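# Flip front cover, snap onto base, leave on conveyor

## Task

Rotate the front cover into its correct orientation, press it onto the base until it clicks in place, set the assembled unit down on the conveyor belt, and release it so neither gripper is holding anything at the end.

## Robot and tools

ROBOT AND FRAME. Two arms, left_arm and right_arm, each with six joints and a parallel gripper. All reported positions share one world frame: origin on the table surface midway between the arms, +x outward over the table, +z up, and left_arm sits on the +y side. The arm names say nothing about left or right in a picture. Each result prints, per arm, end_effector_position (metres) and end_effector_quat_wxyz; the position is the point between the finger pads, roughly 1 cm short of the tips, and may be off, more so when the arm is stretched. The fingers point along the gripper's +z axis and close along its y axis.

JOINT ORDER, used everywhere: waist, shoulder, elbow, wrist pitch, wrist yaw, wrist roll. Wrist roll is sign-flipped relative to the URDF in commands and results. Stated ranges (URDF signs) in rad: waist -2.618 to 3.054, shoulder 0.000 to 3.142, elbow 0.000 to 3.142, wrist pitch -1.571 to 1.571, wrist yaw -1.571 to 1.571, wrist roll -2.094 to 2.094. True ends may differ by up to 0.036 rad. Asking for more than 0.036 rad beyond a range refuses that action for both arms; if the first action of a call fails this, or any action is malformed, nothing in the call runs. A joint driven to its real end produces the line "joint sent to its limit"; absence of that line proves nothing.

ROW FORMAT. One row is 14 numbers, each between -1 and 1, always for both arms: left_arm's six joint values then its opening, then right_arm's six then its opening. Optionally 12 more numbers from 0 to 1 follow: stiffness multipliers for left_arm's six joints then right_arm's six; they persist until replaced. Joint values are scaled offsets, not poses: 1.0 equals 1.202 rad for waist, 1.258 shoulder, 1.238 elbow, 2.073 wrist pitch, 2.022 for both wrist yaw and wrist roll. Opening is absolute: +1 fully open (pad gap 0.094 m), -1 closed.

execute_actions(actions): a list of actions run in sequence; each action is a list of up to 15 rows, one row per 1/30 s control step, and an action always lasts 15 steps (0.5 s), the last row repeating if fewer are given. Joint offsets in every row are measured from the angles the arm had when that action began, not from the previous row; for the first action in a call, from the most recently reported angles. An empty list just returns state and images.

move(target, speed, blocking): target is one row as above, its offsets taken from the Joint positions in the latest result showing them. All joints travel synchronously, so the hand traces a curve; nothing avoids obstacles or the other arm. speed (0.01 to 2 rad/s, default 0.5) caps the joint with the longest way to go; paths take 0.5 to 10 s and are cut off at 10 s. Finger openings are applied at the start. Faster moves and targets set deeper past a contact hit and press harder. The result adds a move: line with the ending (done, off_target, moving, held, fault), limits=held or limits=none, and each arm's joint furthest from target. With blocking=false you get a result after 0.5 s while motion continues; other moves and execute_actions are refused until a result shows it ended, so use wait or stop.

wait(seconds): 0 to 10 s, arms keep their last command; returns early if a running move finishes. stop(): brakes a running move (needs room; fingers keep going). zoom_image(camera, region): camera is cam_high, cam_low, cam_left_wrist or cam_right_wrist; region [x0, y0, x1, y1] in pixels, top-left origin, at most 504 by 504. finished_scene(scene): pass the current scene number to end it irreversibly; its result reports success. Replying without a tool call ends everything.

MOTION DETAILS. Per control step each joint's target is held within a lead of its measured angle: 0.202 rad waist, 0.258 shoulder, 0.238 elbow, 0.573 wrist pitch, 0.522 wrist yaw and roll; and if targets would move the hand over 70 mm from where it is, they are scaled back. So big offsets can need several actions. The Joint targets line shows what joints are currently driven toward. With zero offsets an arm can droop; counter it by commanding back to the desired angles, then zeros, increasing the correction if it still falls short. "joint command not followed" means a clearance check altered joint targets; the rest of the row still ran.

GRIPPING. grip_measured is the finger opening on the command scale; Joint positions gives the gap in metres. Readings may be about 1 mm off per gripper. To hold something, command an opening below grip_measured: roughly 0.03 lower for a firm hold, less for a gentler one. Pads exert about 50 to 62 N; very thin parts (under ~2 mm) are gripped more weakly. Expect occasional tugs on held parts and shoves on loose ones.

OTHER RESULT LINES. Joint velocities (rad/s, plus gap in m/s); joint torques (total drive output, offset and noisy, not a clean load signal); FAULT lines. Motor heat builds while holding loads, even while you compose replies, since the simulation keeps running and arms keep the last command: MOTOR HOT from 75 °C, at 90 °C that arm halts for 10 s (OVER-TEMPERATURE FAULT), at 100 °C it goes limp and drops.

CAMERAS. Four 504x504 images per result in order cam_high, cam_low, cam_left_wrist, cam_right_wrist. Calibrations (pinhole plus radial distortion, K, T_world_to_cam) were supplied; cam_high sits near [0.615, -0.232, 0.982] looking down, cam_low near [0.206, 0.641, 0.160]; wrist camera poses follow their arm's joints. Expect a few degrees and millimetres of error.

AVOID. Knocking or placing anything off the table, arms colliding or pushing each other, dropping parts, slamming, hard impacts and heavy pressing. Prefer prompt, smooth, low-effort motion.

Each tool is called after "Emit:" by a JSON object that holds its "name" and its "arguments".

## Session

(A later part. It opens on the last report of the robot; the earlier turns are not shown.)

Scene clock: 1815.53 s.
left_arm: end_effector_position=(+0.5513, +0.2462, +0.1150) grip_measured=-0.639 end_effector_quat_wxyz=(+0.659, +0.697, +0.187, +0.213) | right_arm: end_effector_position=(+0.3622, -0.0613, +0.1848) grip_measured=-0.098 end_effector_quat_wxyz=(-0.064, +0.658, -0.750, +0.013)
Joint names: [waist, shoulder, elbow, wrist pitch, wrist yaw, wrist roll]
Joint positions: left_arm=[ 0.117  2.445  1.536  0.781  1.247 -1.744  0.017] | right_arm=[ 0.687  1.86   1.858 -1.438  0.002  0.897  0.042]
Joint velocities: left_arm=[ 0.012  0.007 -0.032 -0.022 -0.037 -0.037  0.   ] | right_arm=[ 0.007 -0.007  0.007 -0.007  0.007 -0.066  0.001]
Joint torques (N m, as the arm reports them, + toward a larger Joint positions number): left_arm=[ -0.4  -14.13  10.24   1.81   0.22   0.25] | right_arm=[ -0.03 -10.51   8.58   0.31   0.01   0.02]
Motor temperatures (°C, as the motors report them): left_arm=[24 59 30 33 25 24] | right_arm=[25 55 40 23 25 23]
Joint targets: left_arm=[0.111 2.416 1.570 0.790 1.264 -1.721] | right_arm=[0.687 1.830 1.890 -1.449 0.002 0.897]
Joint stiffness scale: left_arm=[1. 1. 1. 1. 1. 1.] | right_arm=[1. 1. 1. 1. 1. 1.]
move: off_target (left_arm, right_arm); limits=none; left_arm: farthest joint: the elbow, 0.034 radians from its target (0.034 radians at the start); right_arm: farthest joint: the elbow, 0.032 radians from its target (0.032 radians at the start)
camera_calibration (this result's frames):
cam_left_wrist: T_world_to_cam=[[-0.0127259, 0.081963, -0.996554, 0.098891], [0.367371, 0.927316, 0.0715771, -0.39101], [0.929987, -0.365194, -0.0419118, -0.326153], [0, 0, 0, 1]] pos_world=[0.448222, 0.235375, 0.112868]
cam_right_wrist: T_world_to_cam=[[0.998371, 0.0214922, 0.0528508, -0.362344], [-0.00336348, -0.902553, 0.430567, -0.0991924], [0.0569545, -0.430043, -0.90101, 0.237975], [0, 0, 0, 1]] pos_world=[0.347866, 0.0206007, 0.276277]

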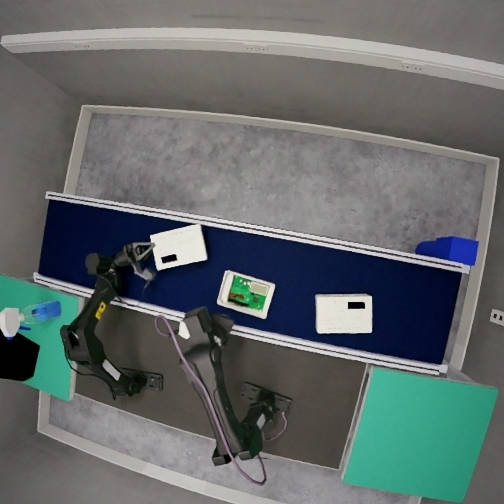

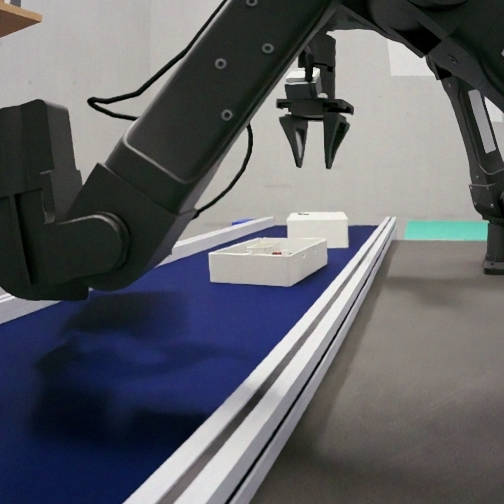

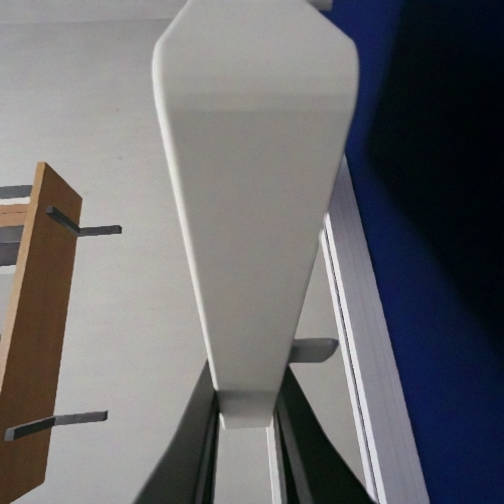

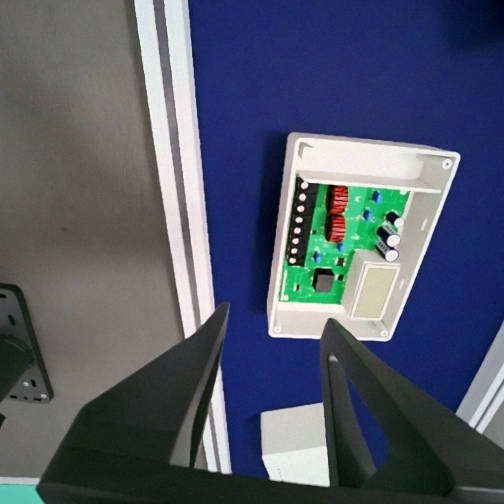

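Emit:
{"name": "move", "arguments": {"target": [0.20,-0.37,-0.27,0.012,0.0084,0.075,-0.67,0.0,-0.0238,0.0258,-0.0053,0.0,0.0,-0.1], "speed": 0.3}}

Scene clock: 1876.90 s.
left_arm: end_effector_position=(+0.4765, +0.3457, +0.2292) grip_measured=-0.639 end_effector_quat_wxyz=(+0.643, +0.656, +0.259, +0.297) | right_arm: end_effector_position=(+0.3622, -0.0613, +0.1848) grip_measured=-0.098 end_effector_quat_wxyz=(-0.064, +0.658, -0.750, +0.013)
Joint names: [waist, shoulder, elbow, wrist pitch, wrist yaw, wrist roll]
Joint positions: left_arm=[ 0.353  2.005  1.22   0.799  1.254 -1.615  0.017] | right_arm=[ 0.687  1.86   1.858 -1.438  0.002  0.897  0.042]
Joint velocities: left_arm=[ 0.027 -0.002  0.017 -0.066 -0.007 -0.037 -0.001] | right_arm=[-0.027 -0.007  0.012  0.007 -0.066  0.022 -0.   ]
Joint torques (N m, as the arm reports them, + toward a larger Joint positions number): left_arm=[  0.31 -11.13   6.48   1.77   0.06   0.22] | right_arm=[ -0.02 -10.51   8.57   0.31   0.01   0.02]
Motor temperatures (°C, as the motors report them): left_arm=[24 60 31 34 25 24] | right_arm=[25 55 40 23 25 23]
Joint targets: left_arm=[0.357 1.980 1.201 0.806 1.264 -1.592] | right_arm=[0.687 1.830 1.890 -1.449 0.002 0.897]
Joint stiffness scale: left_arm=[1. 1. 1. 1. 1. 1.] | right_arm=[1. 1. 1. 1. 1. 1.]
move: off_target (left_arm, right_arm); limits=none; left_arm: farthest joint: the shoulder, 0.025 radians from its target (0.466 radians at the start); right_arm: farthest joint: the elbow, 0.032 radians from its target (0.032 radians at the start)
camera_calibration (this result's frames):
cam_left_wrist: T_world_to_cam=[[0.00634679, 0.0508164, -0.998688, 0.205801], [0.141638, 0.988593, 0.0512029, -0.372851], [0.989898, -0.141777, -0.000923117, -0.330671], [0, 0, 0, 1]] pos_world=[0.378834, 0.311258, 0.224317]
cam_right_wrist: T_world_to_cam=[[0.998371, 0.0214922, 0.0528508, -0.362344], [-0.00336348, -0.902553, 0.430567, -0.0991924], [0.0569545, -0.430043, -0.90101, 0.237975], [0, 0, 0, 1]] pos_world=[0.347866, 0.0206007, 0.276277]

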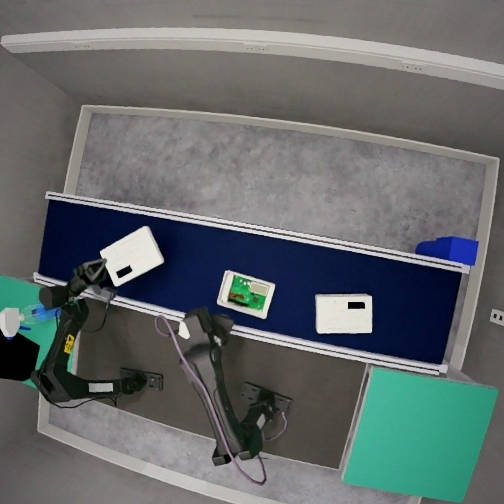

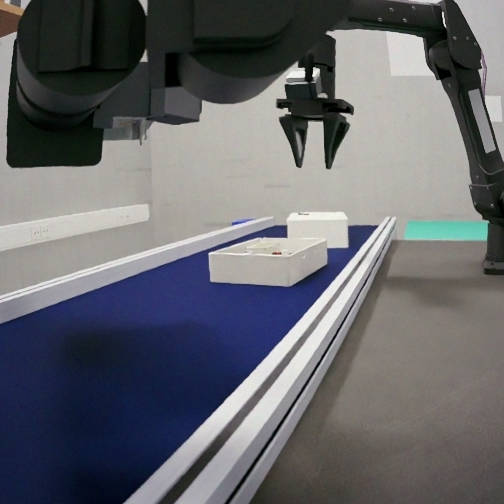

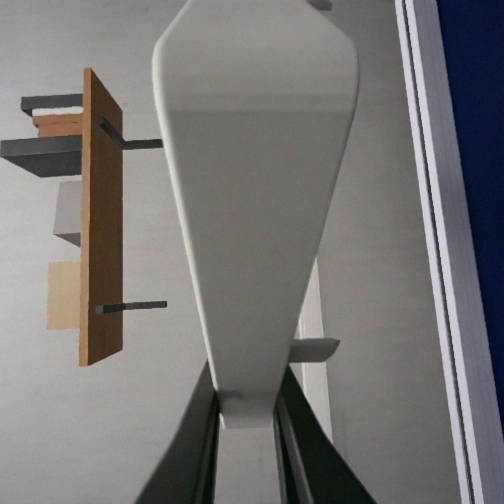

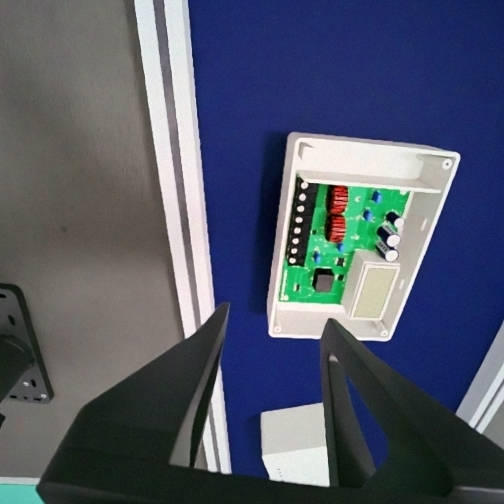

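Emit:
{"name": "zoom_image", "arguments": {"camera": "cam_high", "region": [0, 210, 200, 410]}}

Emit:
{"name": "zoom_image", "arguments": {"camera": "cam_right_wrist", "region": [250, 110, 480, 350]}}

Region (0, 210, 200, 410) of cam_high's 504x504 image, scaled by 2.520, with more detail than that image has.

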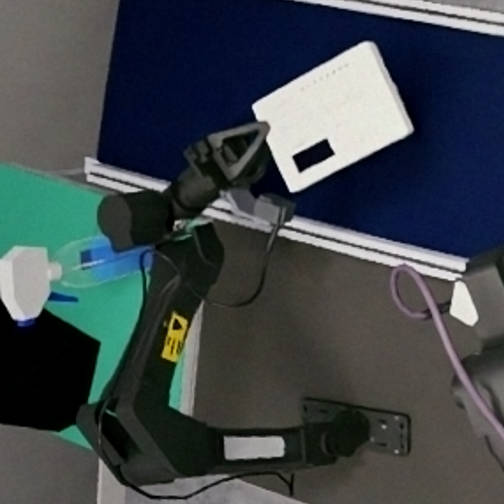

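Region (250, 110, 480, 350) of cam_right_wrist's 504x504 image, scaled by 2.100, with more detail than that image has; it fills the left 483 columns of this view, and the rest is white.

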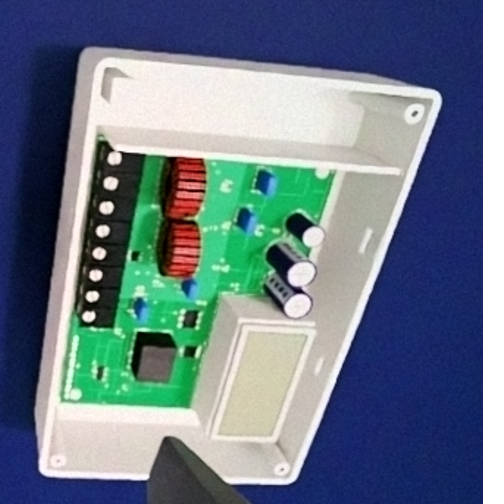

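Emit:
{"name": "move", "arguments": {"target": [0.0033,-0.0199,-0.0153,0.0034,0.0049,0.0114,-0.67,0.0233,0.485,0.518,-0.0589,0.0,-0.754,-0.447], "speed": 0.8}}

Scene clock: 1999.70 s.
left_arm: end_effector_position=(+0.4765, +0.3457, +0.2292) grip_measured=-0.639 end_effector_quat_wxyz=(+0.643, +0.656, +0.259, +0.297) | right_arm: end_effector_position=(+0.4457, +0.0002, +0.0881) grip_measured=-0.445 end_effector_quat_wxyz=(+0.004, +0.030, +1.000, +0.001)
Joint names: [waist, shoulder, elbow, wrist pitch, wrist yaw, wrist roll]
Joint positions: left_arm=[ 0.353  2.005  1.22   0.799  1.254 -1.614  0.017] | right_arm=[ 0.707  2.48   2.462 -1.546  0.002 -0.622  0.026]
Joint velocities: left_arm=[-0.002  0.012  0.027 -0.051  0.007  0.007 -0.   ] | right_arm=[ 0.007 -0.022 -0.002  0.007  0.007  0.095  0.   ]
Joint torques (N m, as the arm reports them, + toward a larger Joint positions number): left_arm=[  0.32 -11.36   6.46   1.77   0.06   0.26] | right_arm=[  0.67 -13.37   8.79   0.08   0.01  -0.01]
Motor temperatures (°C, as the motors report them): left_arm=[24 54 28 34 24 24] | right_arm=[25 55 40 23 25 23]
Joint targets: left_arm=[0.357 1.980 1.201 0.806 1.264 -1.592] | right_arm=[0.715 2.470 2.500 -1.555 0.002 -0.627]
Joint stiffness scale: left_arm=[1. 1. 1. 1. 1. 1.] | right_arm=[1. 1. 1. 1. 1. 1.]
joint sent to its limit (right arm) — the command would take the wrist pitch past its lower limit, so that joint was sent only as far as its limit.
move: off_target (left_arm, right_arm); limits=none; left_arm: farthest joint: the shoulder, 0.025 radians from its target (0.025 radians at the start); right_arm: farthest joint: the elbow, 0.037 radians from its target (0.641 radians at the start)
camera_calibration (this result's frames):
cam_left_wrist: T_world_to_cam=[[0.00582069, 0.0502653, -0.998719, 0.206249], [0.141668, 0.988621, 0.0505828, -0.372732], [0.989897, -0.141781, -0.00136652, -0.330567], [0, 0, 0, 1]] pos_world=[0.378831, 0.311256, 0.224387]
cam_right_wrist: T_world_to_cam=[[0.0935443, -0.993614, -0.0630992, -0.0282566], [-0.87053, -0.112382, 0.479112, 0.380312], [-0.483143, 0.0101115, -0.875483, 0.410855], [0, 0, 0, 1]] pos_world=[0.532218, 0.0105098, 0.175701]

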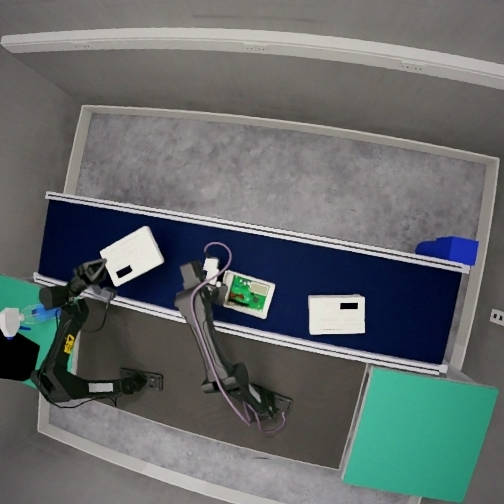

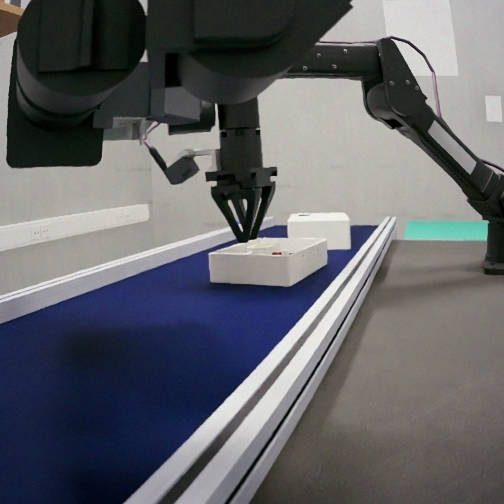

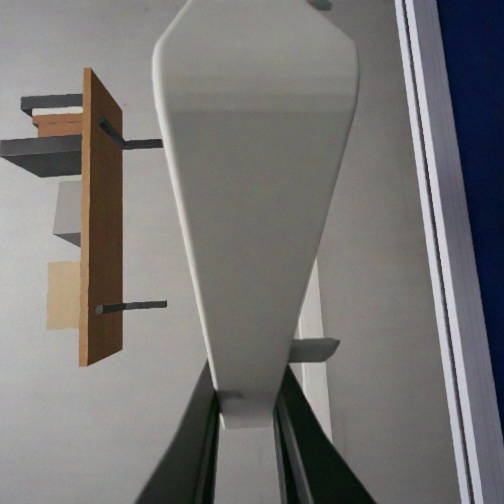

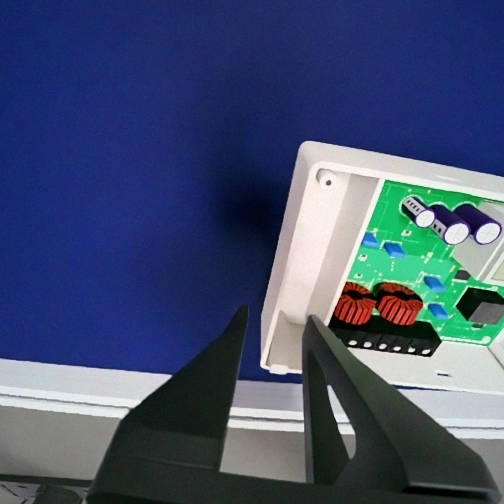

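Emit:
{"name": "move", "arguments": {"target": [0.0033,-0.0199,-0.0153,0.0034,0.0049,0.0114,-0.67,0.003,-0.008,-0.1486,0.080,0.0,-0.003,-0.447], "speed": 0.15}}

Scene clock: 2045.63 s.
left_arm: end_effector_position=(+0.4765, +0.3457, +0.2292) grip_measured=-0.639 end_effector_quat_wxyz=(+0.643, +0.656, +0.259, +0.297) | right_arm: end_effector_position=(+0.4460, +0.0004, +0.0454) grip_measured=-0.445 end_effector_quat_wxyz=(-0.005, +0.030, +1.000, -0.005)
Joint names: [waist, shoulder, elbow, wrist pitch, wrist yaw, wrist roll]
Joint positions: left_arm=[ 0.353  2.005  1.22   0.799  1.254 -1.614  0.017] | right_arm=[ 0.707  2.48   2.291 -1.396  0.002 -0.622  0.026]
Joint velocities: left_arm=[ 0.002 -0.002 -0.002 -0.051  0.007 -0.007 -0.   ] | right_arm=[-0.027  0.007 -0.002  0.007 -0.022  0.022 -0.001]
Joint torques (N m, as the arm reports them, + toward a larger Joint positions number): left_arm=[  0.44 -11.35   6.49   1.75   0.06   0.26] | right_arm=[  0.3  -13.49   4.91   0.31   0.01  -0.04]
Motor temperatures (°C, as the motors report them): left_arm=[24 54 28 34 24 24] | right_arm=[25 62 40 23 25 23]
Joint targets: left_arm=[0.357 1.980 1.201 0.806 1.264 -1.591] | right_arm=[0.710 2.470 2.278 -1.380 0.002 -0.627]
Joint stiffness scale: left_arm=[1. 1. 1. 1. 1. 1.] | right_arm=[1. 1. 1. 1. 1. 1.]
move: off_target (left_arm); limits=none; left_arm: farthest joint: the shoulder, 0.025 radians from its target (0.025 radians at the start); right_arm: farthest joint: the wrist pitch, 0.016 radians from its target (0.166 radians at the start)
camera_calibration (this result's frames):
cam_left_wrist: T_world_to_cam=[[0.00555764, 0.0499898, -0.998734, 0.206473], [0.141683, 0.988635, 0.0502727, -0.372673], [0.989897, -0.141783, -0.00158822, -0.330515], [0, 0, 0, 1]] pos_world=[0.37883, 0.311255, 0.224422]
cam_right_wrist: T_world_to_cam=[[0.0920776, -0.994334, -0.0531097, -0.030574], [-0.86144, -0.106296, 0.496611, 0.396244], [-0.499443, 0.0000240526, -0.866347, 0.380468], [0, 0, 0, 1]] pos_world=[0.534178, 0.0117094, 0.131214]

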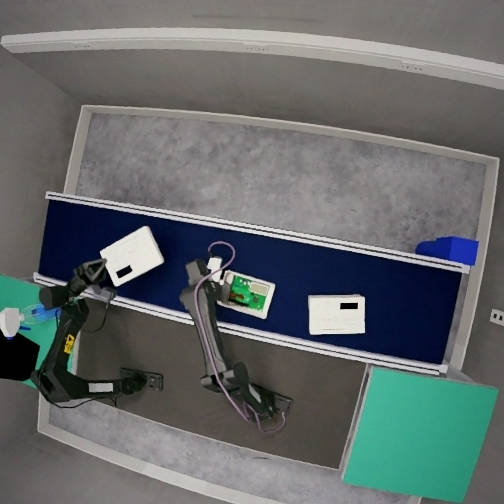

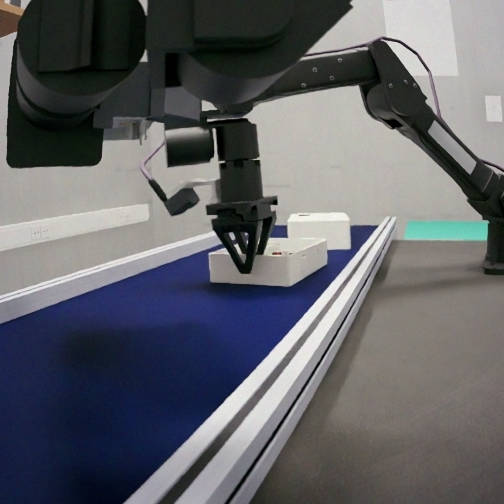

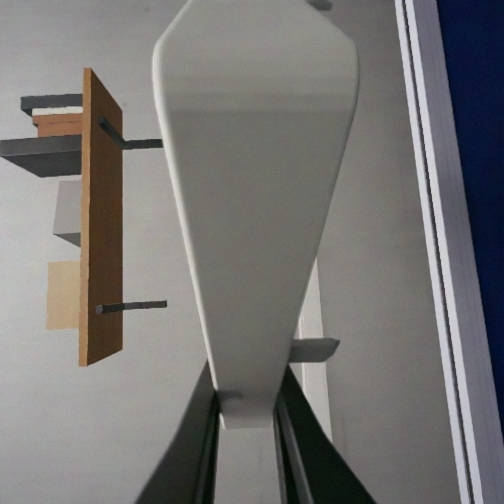

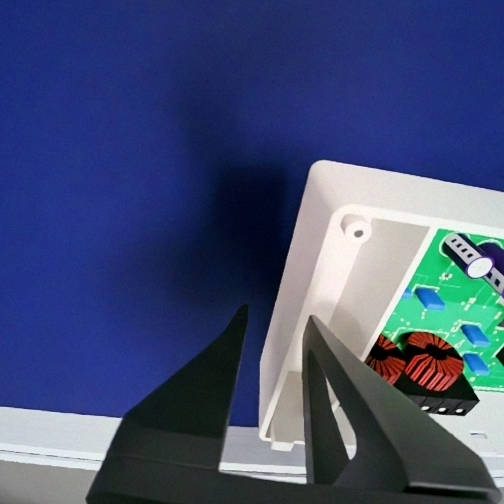

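Emit:
{"name": "execute_actions", "arguments": {"actions": []}}

Scene clock: 2082.87 s.
left_arm: end_effector_position=(+0.4765, +0.3457, +0.2292) grip_measured=-0.639 end_effector_quat_wxyz=(+0.643, +0.656, +0.259, +0.297) | right_arm: end_effector_position=(+0.4461, +0.0004, +0.0453) grip_measured=-0.445 end_effector_quat_wxyz=(-0.005, +0.030, +1.000, -0.005)
Joint names: [waist, shoulder, elbow, wrist pitch, wrist yaw, wrist roll]
Joint positions: left_arm=[ 0.353  2.005  1.22   0.799  1.254 -1.614  0.017] | right_arm=[ 0.707  2.48   2.291 -1.396  0.002 -0.622  0.026]
Joint velocities: left_arm=[-0.007  0.002 -0.017  0.066  0.007 -0.037 -0.   ] | right_arm=[ 0.007 -0.002  0.017 -0.007 -0.022  0.081  0.   ]
Joint torques (N m, as the arm reports them, + toward a larger Joint positions number): left_arm=[  0.35 -11.3    6.4    1.78   0.05   0.28] | right_arm=[  0.29 -13.51   4.92   0.29   0.    -0.04]
Motor temperatures (°C, as the motors report them): left_arm=[24 54 27 34 24 24] | right_arm=[25 64 37 23 25 23]
Joint targets: left_arm=[0.357 1.980 1.201 0.806 1.264 -1.591] | right_arm=[0.710 2.470 2.278 -1.380 0.002 -0.627]
Joint stiffness scale: left_arm=[1. 1. 1. 1. 1. 1.] | right_arm=[1. 1. 1. 1. 1. 1.]
camera_calibration (this result's frames):
cam_left_wrist: T_world_to_cam=[[0.00555764, 0.0499898, -0.998734, 0.206473], [0.141683, 0.988635, 0.0502727, -0.372673], [0.989897, -0.141783, -0.00158822, -0.330515], [0, 0, 0, 1]] pos_world=[0.37883, 0.311255, 0.224422]
cam_right_wrist: T_world_to_cam=[[0.0920947, -0.994324, -0.0532822, -0.030531], [-0.8616, -0.106397, 0.496311, 0.396405], [-0.499163, 0.000200277, -0.866508, 0.38039], [0, 0, 0, 1]] pos_world=[0.534231, 0.0117425, 0.131244]

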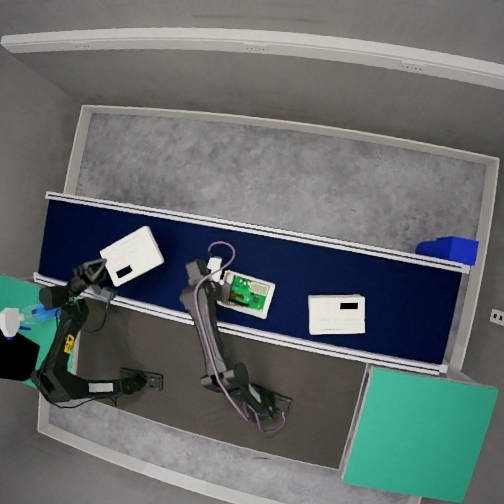

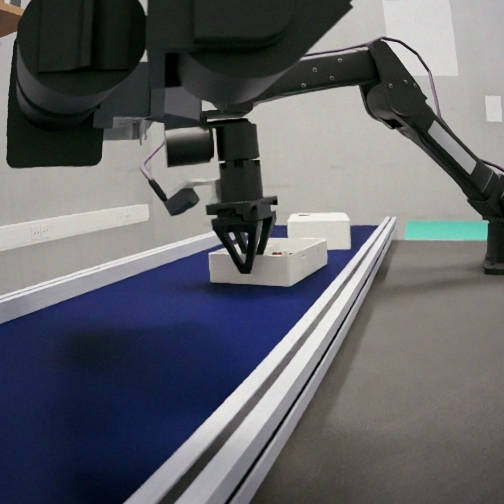

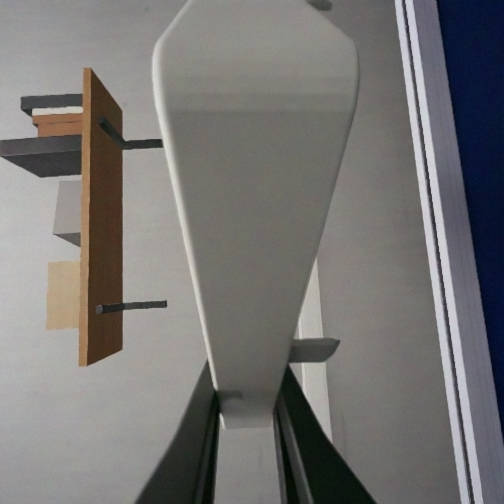

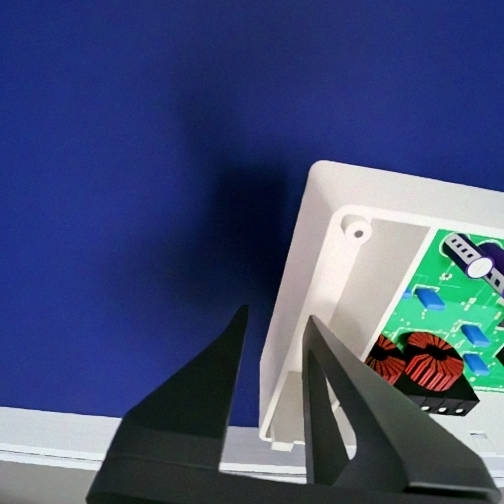

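Emit:
{"name": "zoom_image", "arguments": {"camera": "cam_right_wrist", "region": [200, 180, 420, 400]}}

Emit:
{"name": "zoom_image", "arguments": {"camera": "cam_low", "region": [180, 190, 340, 300]}}

Region (200, 180, 420, 400) of cam_right_wrist's 504x504 image, scaled by 2.291, with more detail than that image has.

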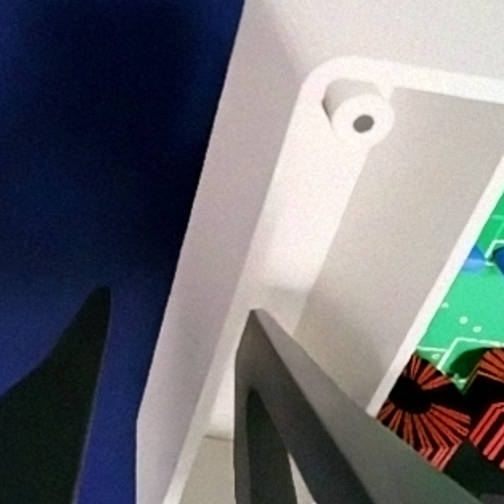

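Region (180, 190, 340, 300) of cam_low's 504x504 image, scaled by 3.150, with more detail than that image has; it fills the top 346 rows of this view, and the rest is white.

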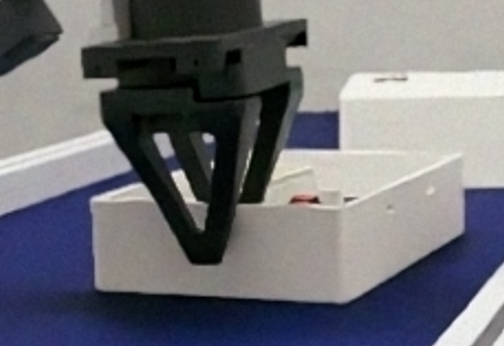

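Emit:
{"name": "execute_actions", "arguments": {"actions": [[[0.0033,-0.0199,-0.0153,0.0034,0.0049,0.0114,-0.67,-0.012,-0.008,-0.0105,0.0077,0,-0.0025,-0.447],[0.0033,-0.0199,-0.0153,0.0034,0.0049,0.0114,-0.67,-0.022,-0.008,-0.0105,0.0077,0,-0.0025,-0.447]]]}}

Scene clock: 2161.73 s.
left_arm: end_effector_position=(+0.4765, +0.3457, +0.2292) grip_measured=-0.639 end_effector_quat_wxyz=(+0.643, +0.656, +0.259, +0.297) | right_arm: end_effector_position=(+0.4522, -0.0095, +0.0453) grip_measured=-0.445 end_effector_quat_wxyz=(-0.005, +0.042, +0.999, -0.005)
Joint names: [waist, shoulder, elbow, wrist pitch, wrist yaw, wrist roll]
Joint positions: left_arm=[ 0.353  2.005  1.22   0.799  1.254 -1.614  0.017] | right_arm=[ 0.682  2.48   2.291 -1.396  0.002 -0.622  0.026]
Joint velocities: left_arm=[-0.012 -0.012 -0.007 -0.022 -0.022  0.066 -0.   ] | right_arm=[-0.002 -0.012 -0.007  0.037  0.007 -0.022  0.   ]
Joint torques (N m, as the arm reports them, + toward a larger Joint positions number): left_arm=[  0.45 -11.36   6.38   1.77   0.07   0.27] | right_arm=[ -0.13 -13.51   4.89   0.28  -0.01  -0.04]
Motor temperatures (°C, as the motors report them): left_arm=[24 54 27 34 24 24] | right_arm=[25 66 36 23 25 23]
Joint targets: left_arm=[0.357 1.980 1.201 0.806 1.264 -1.591] | right_arm=[0.680 2.470 2.278 -1.380 0.003 -0.627]
Joint stiffness scale: left_arm=[1. 1. 1. 1. 1. 1.] | right_arm=[1. 1. 1. 1. 1. 1.]
camera_calibration (this result's frames):
cam_left_wrist: T_world_to_cam=[[0.00529458, 0.0497143, -0.998749, 0.206698], [0.141698, 0.988648, 0.0499627, -0.372614], [0.989896, -0.141785, -0.00180992, -0.330463], [0, 0, 0, 1]] pos_world=[0.378828, 0.311254, 0.224458]
cam_right_wrist: T_world_to_cam=[[0.0677939, -0.996276, -0.0532822, -0.0299763], [-0.863941, -0.0853322, 0.496311, 0.401859], [-0.499009, 0.0123858, -0.866508, 0.383479], [0, 0, 0, 1]] pos_world=[0.540574, -0.000322834, 0.131244]

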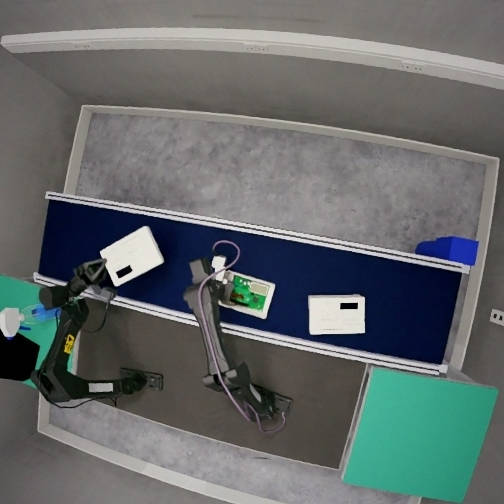

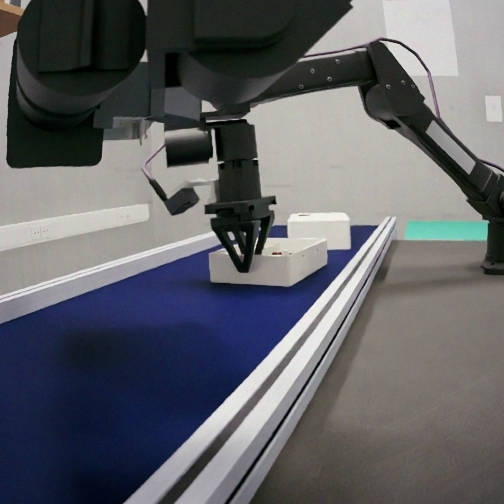

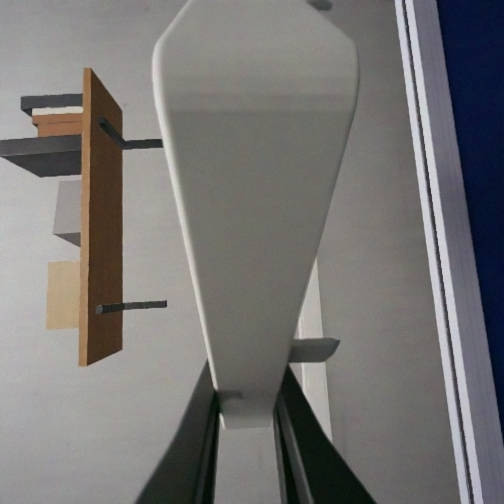

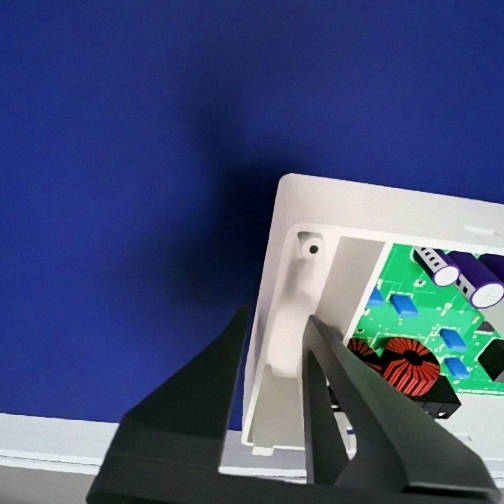

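Emit:
{"name": "execute_actions", "arguments": {"actions": [[[0.0033,-0.0199,-0.0153,0.0034,0.0049,0.0114,-0.67,-0.0017,-0.008,-0.0105,0.0077,0,-0.0025,-0.6],[0.0033,-0.0199,-0.0153,0.0034,0.0049,0.0114,-0.67,-0.0017,-0.008,-0.0105,0.0077,0,-0.0025,-0.6],[0.0033,-0.0199,-0.0153,0.0034,0.0049,0.0114,-0.67,-0.0017,-0.008,-0.0105,0.0077,0,-0.0025,-0.6],[0.0033,-0.0199,-0.0153,0.0034,0.0049,0.0114,-0.67,-0.0017,-0.008,-0.0105,0.0077,0,-0.0025,-0.75],[0.0033,-0.0199,-0.0153,0.0034,0.0049,0.0114,-0.67,-0.0017,-0.008,-0.0105,0.0077,0,-0.0025,-0.75],[0.0033,-0.0199,-0.0153,0.0034,0.0049,0.0114,-0.67,-0.0017,-0.008,-0.0105,0.0077,0,-0.0025,-0.75],[0.0033,-0.0199,-0.0153,0.0034,0.0049,0.0114,-0.67,-0.0017,-0.008,-0.0105,0.0077,0,-0.0025,-0.85],[0.0033,-0.0199,-0.0153,0.0034,0.0049,0.0114,-0.67,-0.0017,-0.008,-0.0105,0.0077,0,-0.0025,-0.85],[0.0033,-0.0199,-0.0153,0.0034,0.0049,0.0114,-0.67,-0.0017,-0.008,-0.0105,0.0077,0,-0.0025,-0.85],[0.0033,-0.0199,-0.0153,0.0034,0.0049,0.0114,-0.67,-0.0017,-0.008,-0.0105,0.0077,0,-0.0025,-0.92],[0.0033,-0.0199,-0.0153,0.0034,0.0049,0.0114,-0.67,-0.0017,-0.008,-0.0105,0.0077,0,-0.0025,-0.92],[0.0033,-0.0199,-0.0153,0.0034,0.0049,0.0114,-0.67,-0.0017,-0.008,-0.0105,0.0077,0,-0.0025,-0.92],[0.0033,-0.0199,-0.0153,0.0034,0.0049,0.0114,-0.67,-0.0017,-0.008,-0.0105,0.0077,0,-0.0025,-0.97]],[[0,0,0,0,0,0,-0.67,0,0,0,0,0,0,-0.97]]]}}

Scene clock: 2174.93 s.
left_arm: end_effector_position=(+0.4765, +0.3457, +0.2292) grip_measured=-0.639 end_effector_quat_wxyz=(+0.642, +0.657, +0.256, +0.300) | right_arm: end_effector_position=(+0.4533, -0.0066, +0.0453) grip_measured=-0.956 end_effector_quat_wxyz=(-0.004, +0.043, +0.999, +0.002)
Joint names: [waist, shoulder, elbow, wrist pitch, wrist yaw, wrist roll]
Joint positions: left_arm=[ 0.353  2.005  1.22   0.799  1.254 -1.623  0.017] | right_arm=[ 0.682  2.48   2.291 -1.386 -0.008 -0.623  0.002]
Joint velocities: left_arm=[ 0.002  0.002 -0.017 -0.022 -0.022  0.022  0.001] | right_arm=[-0.002 -0.022 -0.012  0.066 -0.022  0.007 -0.   ]
Joint torques (N m, as the arm reports them, + toward a larger Joint positions number): left_arm=[ 0.07 -9.74  7.87  1.71 -0.04  0.14] | right_arm=[ -0.02 -12.78   5.96   0.14   0.02   0.02]
Motor temperatures (°C, as the motors report them): left_arm=[24 54 27 34 24 24] | right_arm=[25 67 36 23 25 23]
Joint targets: left_arm=[0.353 2.005 1.220 0.799 1.254 -1.613] | right_arm=[0.682 2.480 2.291 -1.386 -0.006 -0.623]
Joint stiffness scale: left_arm=[1. 1. 1. 1. 1. 1.] | right_arm=[1. 1. 1. 1. 1. 1.]
camera_calibration (this result's frames):
cam_left_wrist: T_world_to_cam=[[0.0116067, 0.0563258, -0.998345, 0.201312], [0.141318, 0.988299, 0.057402, -0.374017], [0.989896, -0.141751, 0.00351102, -0.331695], [0, 0, 0, 1]] pos_world=[0.378862, 0.311284, 0.223612]
cam_right_wrist: T_world_to_cam=[[0.0667405, -0.995501, -0.0672624, -0.0260509], [-0.865557, -0.0912997, 0.492418, 0.403972], [-0.496343, 0.0253552, -0.867756, 0.38293], [0, 0, 0, 1]] pos_world=[0.541464, 0.00123959, 0.131615]

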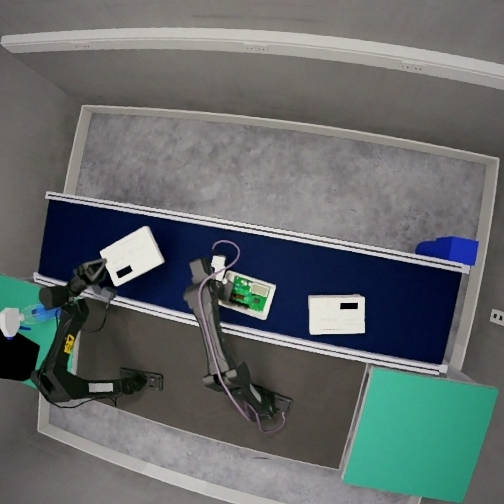

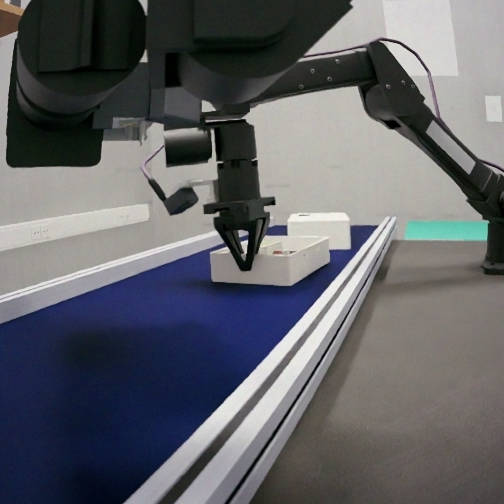

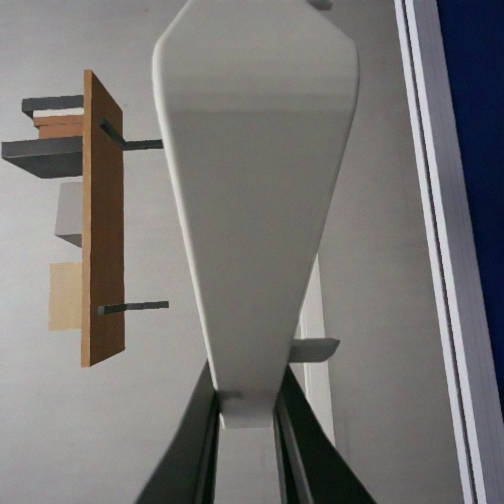

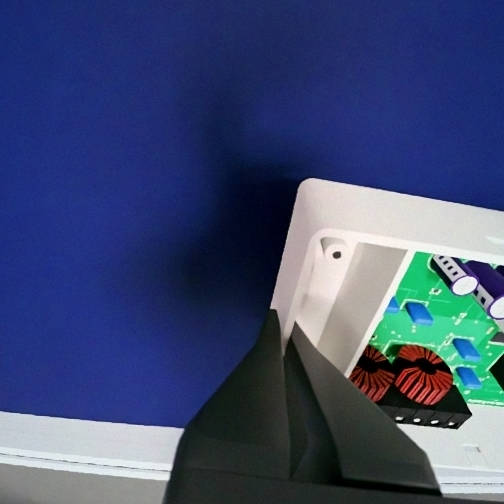

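Emit:
{"name": "execute_actions", "arguments": {"actions": [[[0.0033,-0.0199,-0.0153,0.0034,0.0049,0.0114,-0.67,0,-0.015,0,-0.008,0,0,-1],[0.0033,-0.0199,-0.0153,0.0034,0.0049,0.0114,-0.67,0,-0.02,0,-0.011,0,0,-1],[0.0033,-0.0199,-0.0153,0.0034,0.0049,0.0114,-0.67,0,-0.025,0,-0.014,0,0,-1],[0.0033,-0.0199,-0.0153,0.0034,0.0049,0.0114,-0.67,0,-0.03,0,-0.017,0,0,-1],[0.0033,-0.0199,-0.0153,0.0034,0.0049,0.0114,-0.67,0,-0.035,0,-0.02,0,0,-1],[0.0033,-0.0199,-0.0153,0.0034,0.0049,0.0114,-0.67,0,-0.04,0,-0.023,0,0,-1],[0.0033,-0.0199,-0.0153,0.0034,0.0049,0.0114,-0.67,0,-0.044,0,-0.0256,0,0,-1]]]}}

Scene clock: 2257.13 s.
left_arm: end_effector_position=(+0.4765, +0.3457, +0.2292) grip_measured=-0.639 end_effector_quat_wxyz=(+0.642, +0.657, +0.256, +0.300) | right_arm: end_effector_position=(+0.4482, -0.0076, +0.0484) grip_measured=-0.965 end_effector_quat_wxyz=(-0.013, +0.043, +0.999, +0.002)
Joint names: [waist, shoulder, elbow, wrist pitch, wrist yaw, wrist roll]
Joint positions: left_arm=[ 0.353  2.005  1.22   0.799  1.254 -1.622  0.017] | right_arm=[ 0.682  2.474  2.291 -1.408 -0.018 -0.623  0.002]
Joint velocities: left_arm=[ 0.017 -0.007 -0.027 -0.066  0.007 -0.037  0.001] | right_arm=[-0.007 -0.007 -0.007  0.081 -0.066 -0.051  0.   ]
Joint torques (N m, as the arm reports them, + toward a larger Joint positions number): left_arm=[  0.31 -11.28   6.39   1.77   0.07   0.25] | right_arm=[ -0.03 -16.36   5.93  -0.14   0.14   0.01]
Motor temperatures (°C, as the motors report them): left_arm=[24 51 28 33 24 24] | right_arm=[25 67 36 23 25 23]
Joint targets: left_arm=[0.357 1.980 1.201 0.806 1.264 -1.600] | right_arm=[0.682 2.424 2.291 -1.439 -0.008 -0.623]
Joint stiffness scale: left_arm=[1. 1. 1. 1. 1. 1.] | right_arm=[1. 1. 1. 1. 1. 1.]
camera_calibration (this result's frames):
cam_left_wrist: T_world_to_cam=[[0.0113438, 0.0560504, -0.998363, 0.201536], [0.141335, 0.988314, 0.0570921, -0.37396], [0.989897, -0.141751, 0.00328931, -0.331644], [0, 0, 0, 1]] pos_world=[0.378861, 0.311283, 0.223647]
cam_right_wrist: T_world_to_cam=[[0.0653834, -0.995461, -0.0691597, -0.0258095], [-0.856471, -0.0915485, 0.508012, 0.393094], [-0.512038, 0.0260177, -0.858569, 0.389644], [0, 0, 0, 1]] pos_world=[0.537873, 0.000157208, 0.133054]

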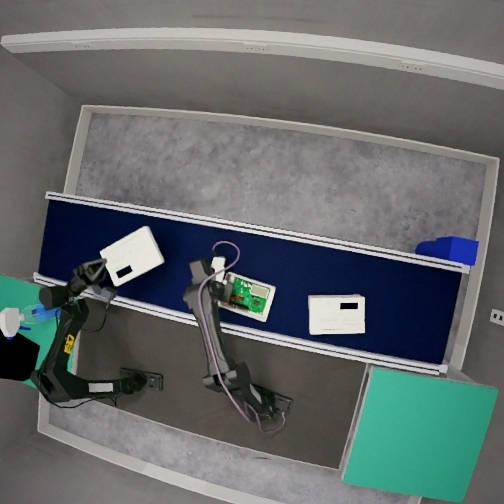

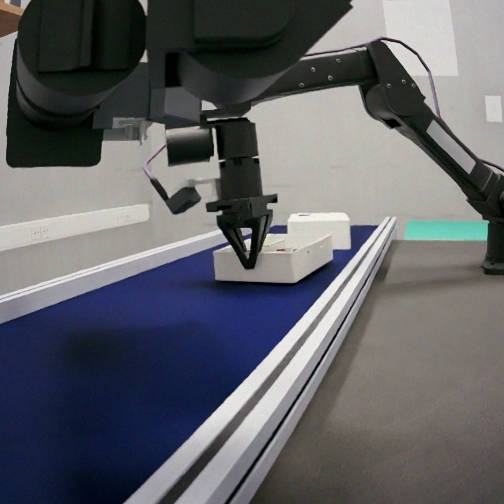

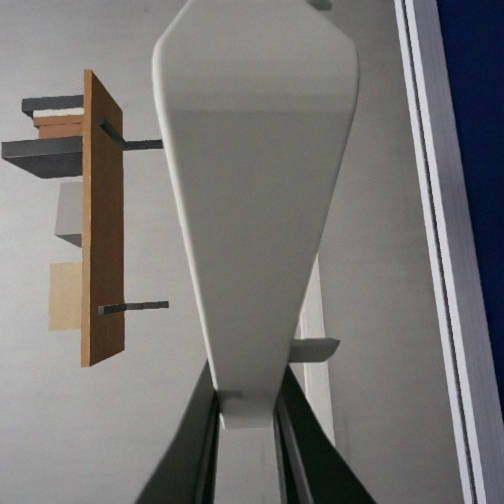

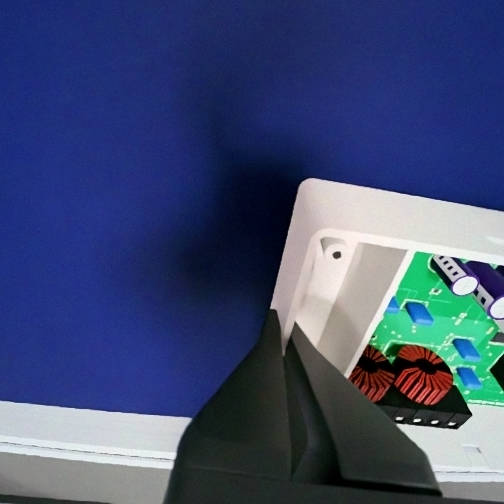

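Emit:
{"name": "wait", "arguments": {"seconds": 0}}

Scene clock: 2276.60 s.
left_arm: end_effector_position=(+0.4765, +0.3457, +0.2292) grip_measured=-0.639 end_effector_quat_wxyz=(+0.642, +0.657, +0.256, +0.300) | right_arm: end_effector_position=(+0.4477, -0.0077, +0.0484) grip_measured=-0.965 end_effector_quat_wxyz=(-0.014, +0.043, +0.999, +0.002)
Joint names: [waist, shoulder, elbow, wrist pitch, wrist yaw, wrist roll]
Joint positions: left_arm=[ 0.353  2.005  1.22   0.799  1.254 -1.622  0.017] | right_arm=[ 0.682  2.474  2.291 -1.41  -0.019 -0.623  0.002]
Joint velocities: left_arm=[-0.012  0.007  0.022  0.007  0.037 -0.007 -0.   ] | right_arm=[-0.002 -0.002  0.002  0.037 -0.051 -0.007  0.001]
Joint torques (N m, as the arm reports them, + toward a larger Joint positions number): left_arm=[  0.23 -11.34   6.49   1.75   0.05   0.25] | right_arm=[ -0.03 -16.39   5.92  -0.18   0.12   0.02]
Motor temperatures (°C, as the motors report them): left_arm=[24 52 27 33 24 24] | right_arm=[25 74 36 23 25 23]
Joint targets: left_arm=[0.357 1.980 1.201 0.806 1.264 -1.600] | right_arm=[0.682 2.425 2.291 -1.439 -0.008 -0.623]
Joint stiffness scale: left_arm=[1. 1. 1. 1. 1. 1.] | right_arm=[1. 1. 1. 1. 1. 1.]
camera_calibration (this result's frames):
cam_left_wrist: T_world_to_cam=[[0.0110808, 0.055775, -0.998382, 0.201761], [0.141352, 0.98833, 0.0567822, -0.373902], [0.989897, -0.141752, 0.00306761, -0.331593], [0, 0, 0, 1]] pos_world=[0.378859, 0.311281, 0.223683]
cam_right_wrist: T_world_to_cam=[[0.0652278, -0.995484, -0.0689714, -0.0258426], [-0.85544, -0.0913712, 0.509778, 0.392122], [-0.513778, 0.0257492, -0.857537, 0.390141], [0, 0, 0, 1]] pos_world=[0.537568, 0.0000569636, 0.132882]

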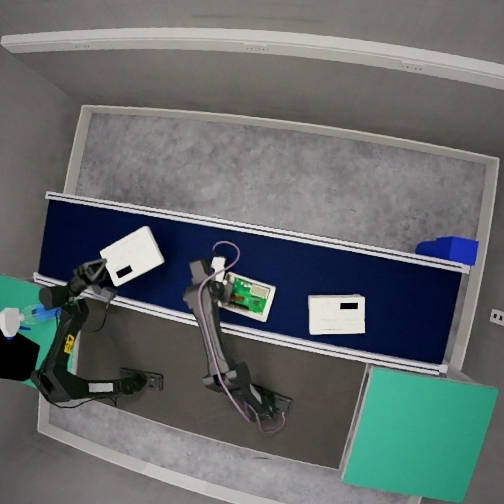

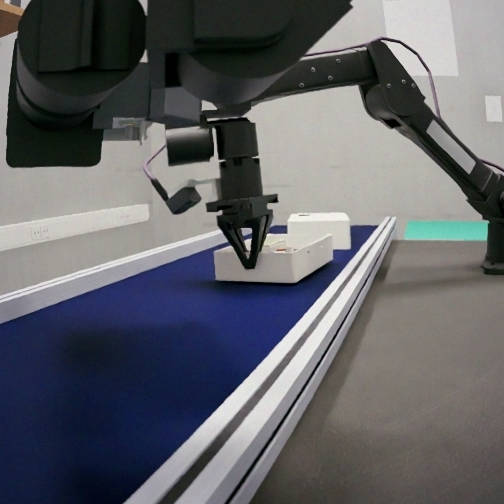

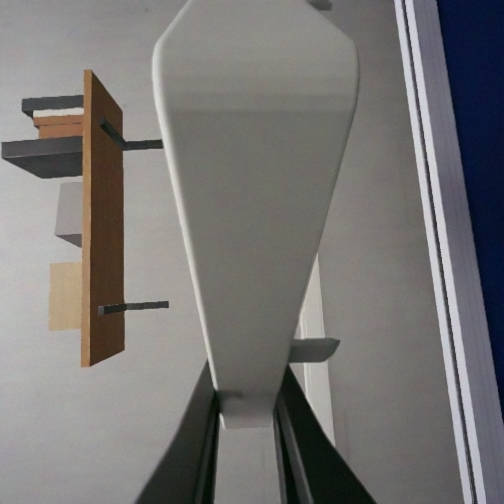

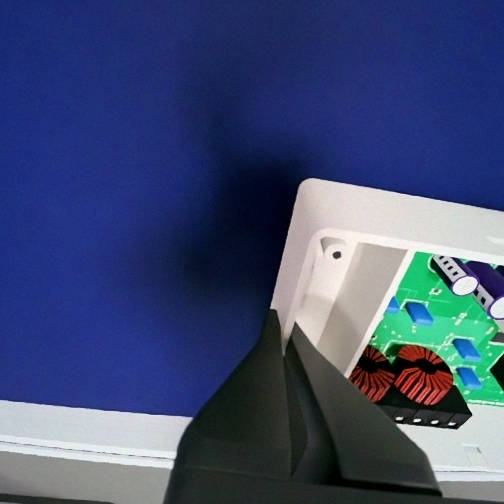

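Emit:
{"name": "move", "arguments": {"target": [0.0033,-0.0199,-0.0153,0.0034,0.0049,0.0109,-0.67,-0.0932,-0.3529,-0.542,0.1392,0.009,0.956,-1], "speed": 0.45}}

Scene clock: 2303.73 s.
left_arm: end_effector_position=(+0.4765, +0.3457, +0.2292) grip_measured=-0.639 end_effector_quat_wxyz=(+0.642, +0.657, +0.256, +0.300) | right_arm: end_effector_position=(+0.3988, -0.0911, +0.0522) grip_measured=-0.965 end_effector_quat_wxyz=(+0.006, +0.760, -0.649, +0.002)
Joint names: [waist, shoulder, elbow, wrist pitch, wrist yaw, wrist roll]
Joint positions: left_arm=[ 0.353  2.005  1.22   0.799  1.254 -1.623  0.017] | right_arm=[ 0.576  2.069  1.63  -1.14   0.009  1.297  0.002]
Joint velocities: left_arm=[-0.027 -0.012 -0.022  0.037 -0.081  0.022 -0.001] | right_arm=[-0.002  0.027 -0.007  0.007  0.007  0.037 -0.002]
Joint torques (N m, as the arm reports them, + toward a larger Joint positions number): left_arm=[  0.37 -11.28   6.44   1.77   0.05   0.25] | right_arm=[ -0.5  -12.85   5.11   0.33  -0.1    0.14]
Motor temperatures (°C, as the motors report them): left_arm=[24 52 27 34 24 24] | right_arm=[25 77 35 23 25 23]
Joint targets: left_arm=[0.357 1.980 1.201 0.806 1.264 -1.600] | right_arm=[0.570 2.029 1.620 -1.121 -0.001 1.310]
Joint stiffness scale: left_arm=[1. 1. 1. 1. 1. 1.] | right_arm=[1. 1. 1. 1. 1. 1.]
MOTOR HOT: a motor of the right arm reached 75 °C. Now the hottest motor of the right arm, the shoulder, reports 77 °C. The controller's stop level is 90 °C. To cool a motor, set the load down, stop pushing, or move to a pose that needs little force.
move: off_target (left_arm, right_arm); limits=none; left_arm: farthest joint: the shoulder, 0.025 radians from its target (0.025 radians at the start); right_arm: farthest joint: the shoulder, 0.039 radians from its target (0.443 radians at the start)
camera_calibration (this result's frames):
cam_left_wrist: T_world_to_cam=[[0.0116067, 0.0563258, -0.998345, 0.201312], [0.141318, 0.988299, 0.057402, -0.374017], [0.989896, -0.141751, 0.00351102, -0.331695], [0, 0, 0, 1]] pos_world=[0.378862, 0.311284, 0.223612]
cam_right_wrist: T_world_to_cam=[[0.950296, 0.303575, -0.0691398, -0.340027], [0.296968, -0.817063, 0.494184, -0.184127], [0.0935303, -0.490153, -0.866604, 0.0816647], [0, 0, 0, 1]] pos_world=[0.370168, -0.00719149, 0.138254]

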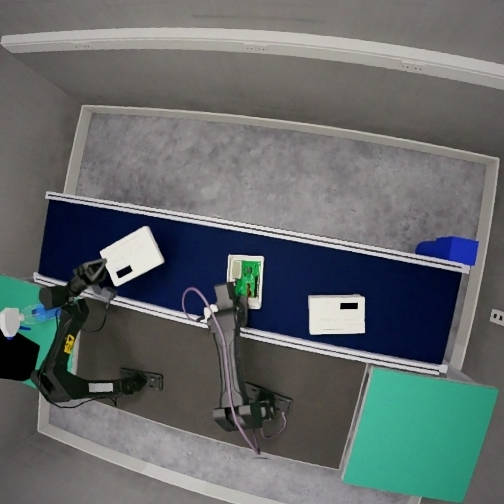

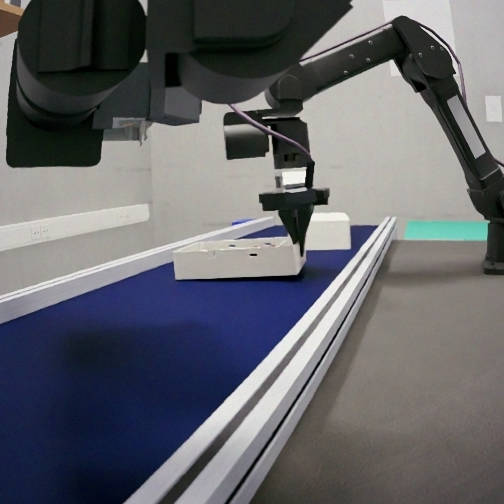

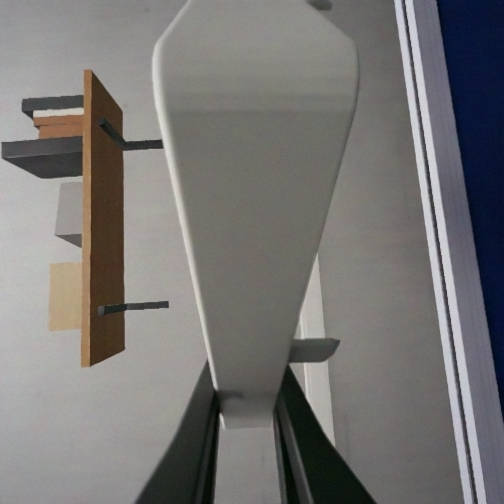

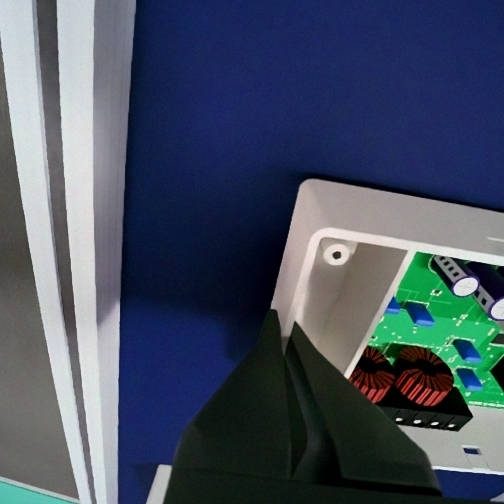

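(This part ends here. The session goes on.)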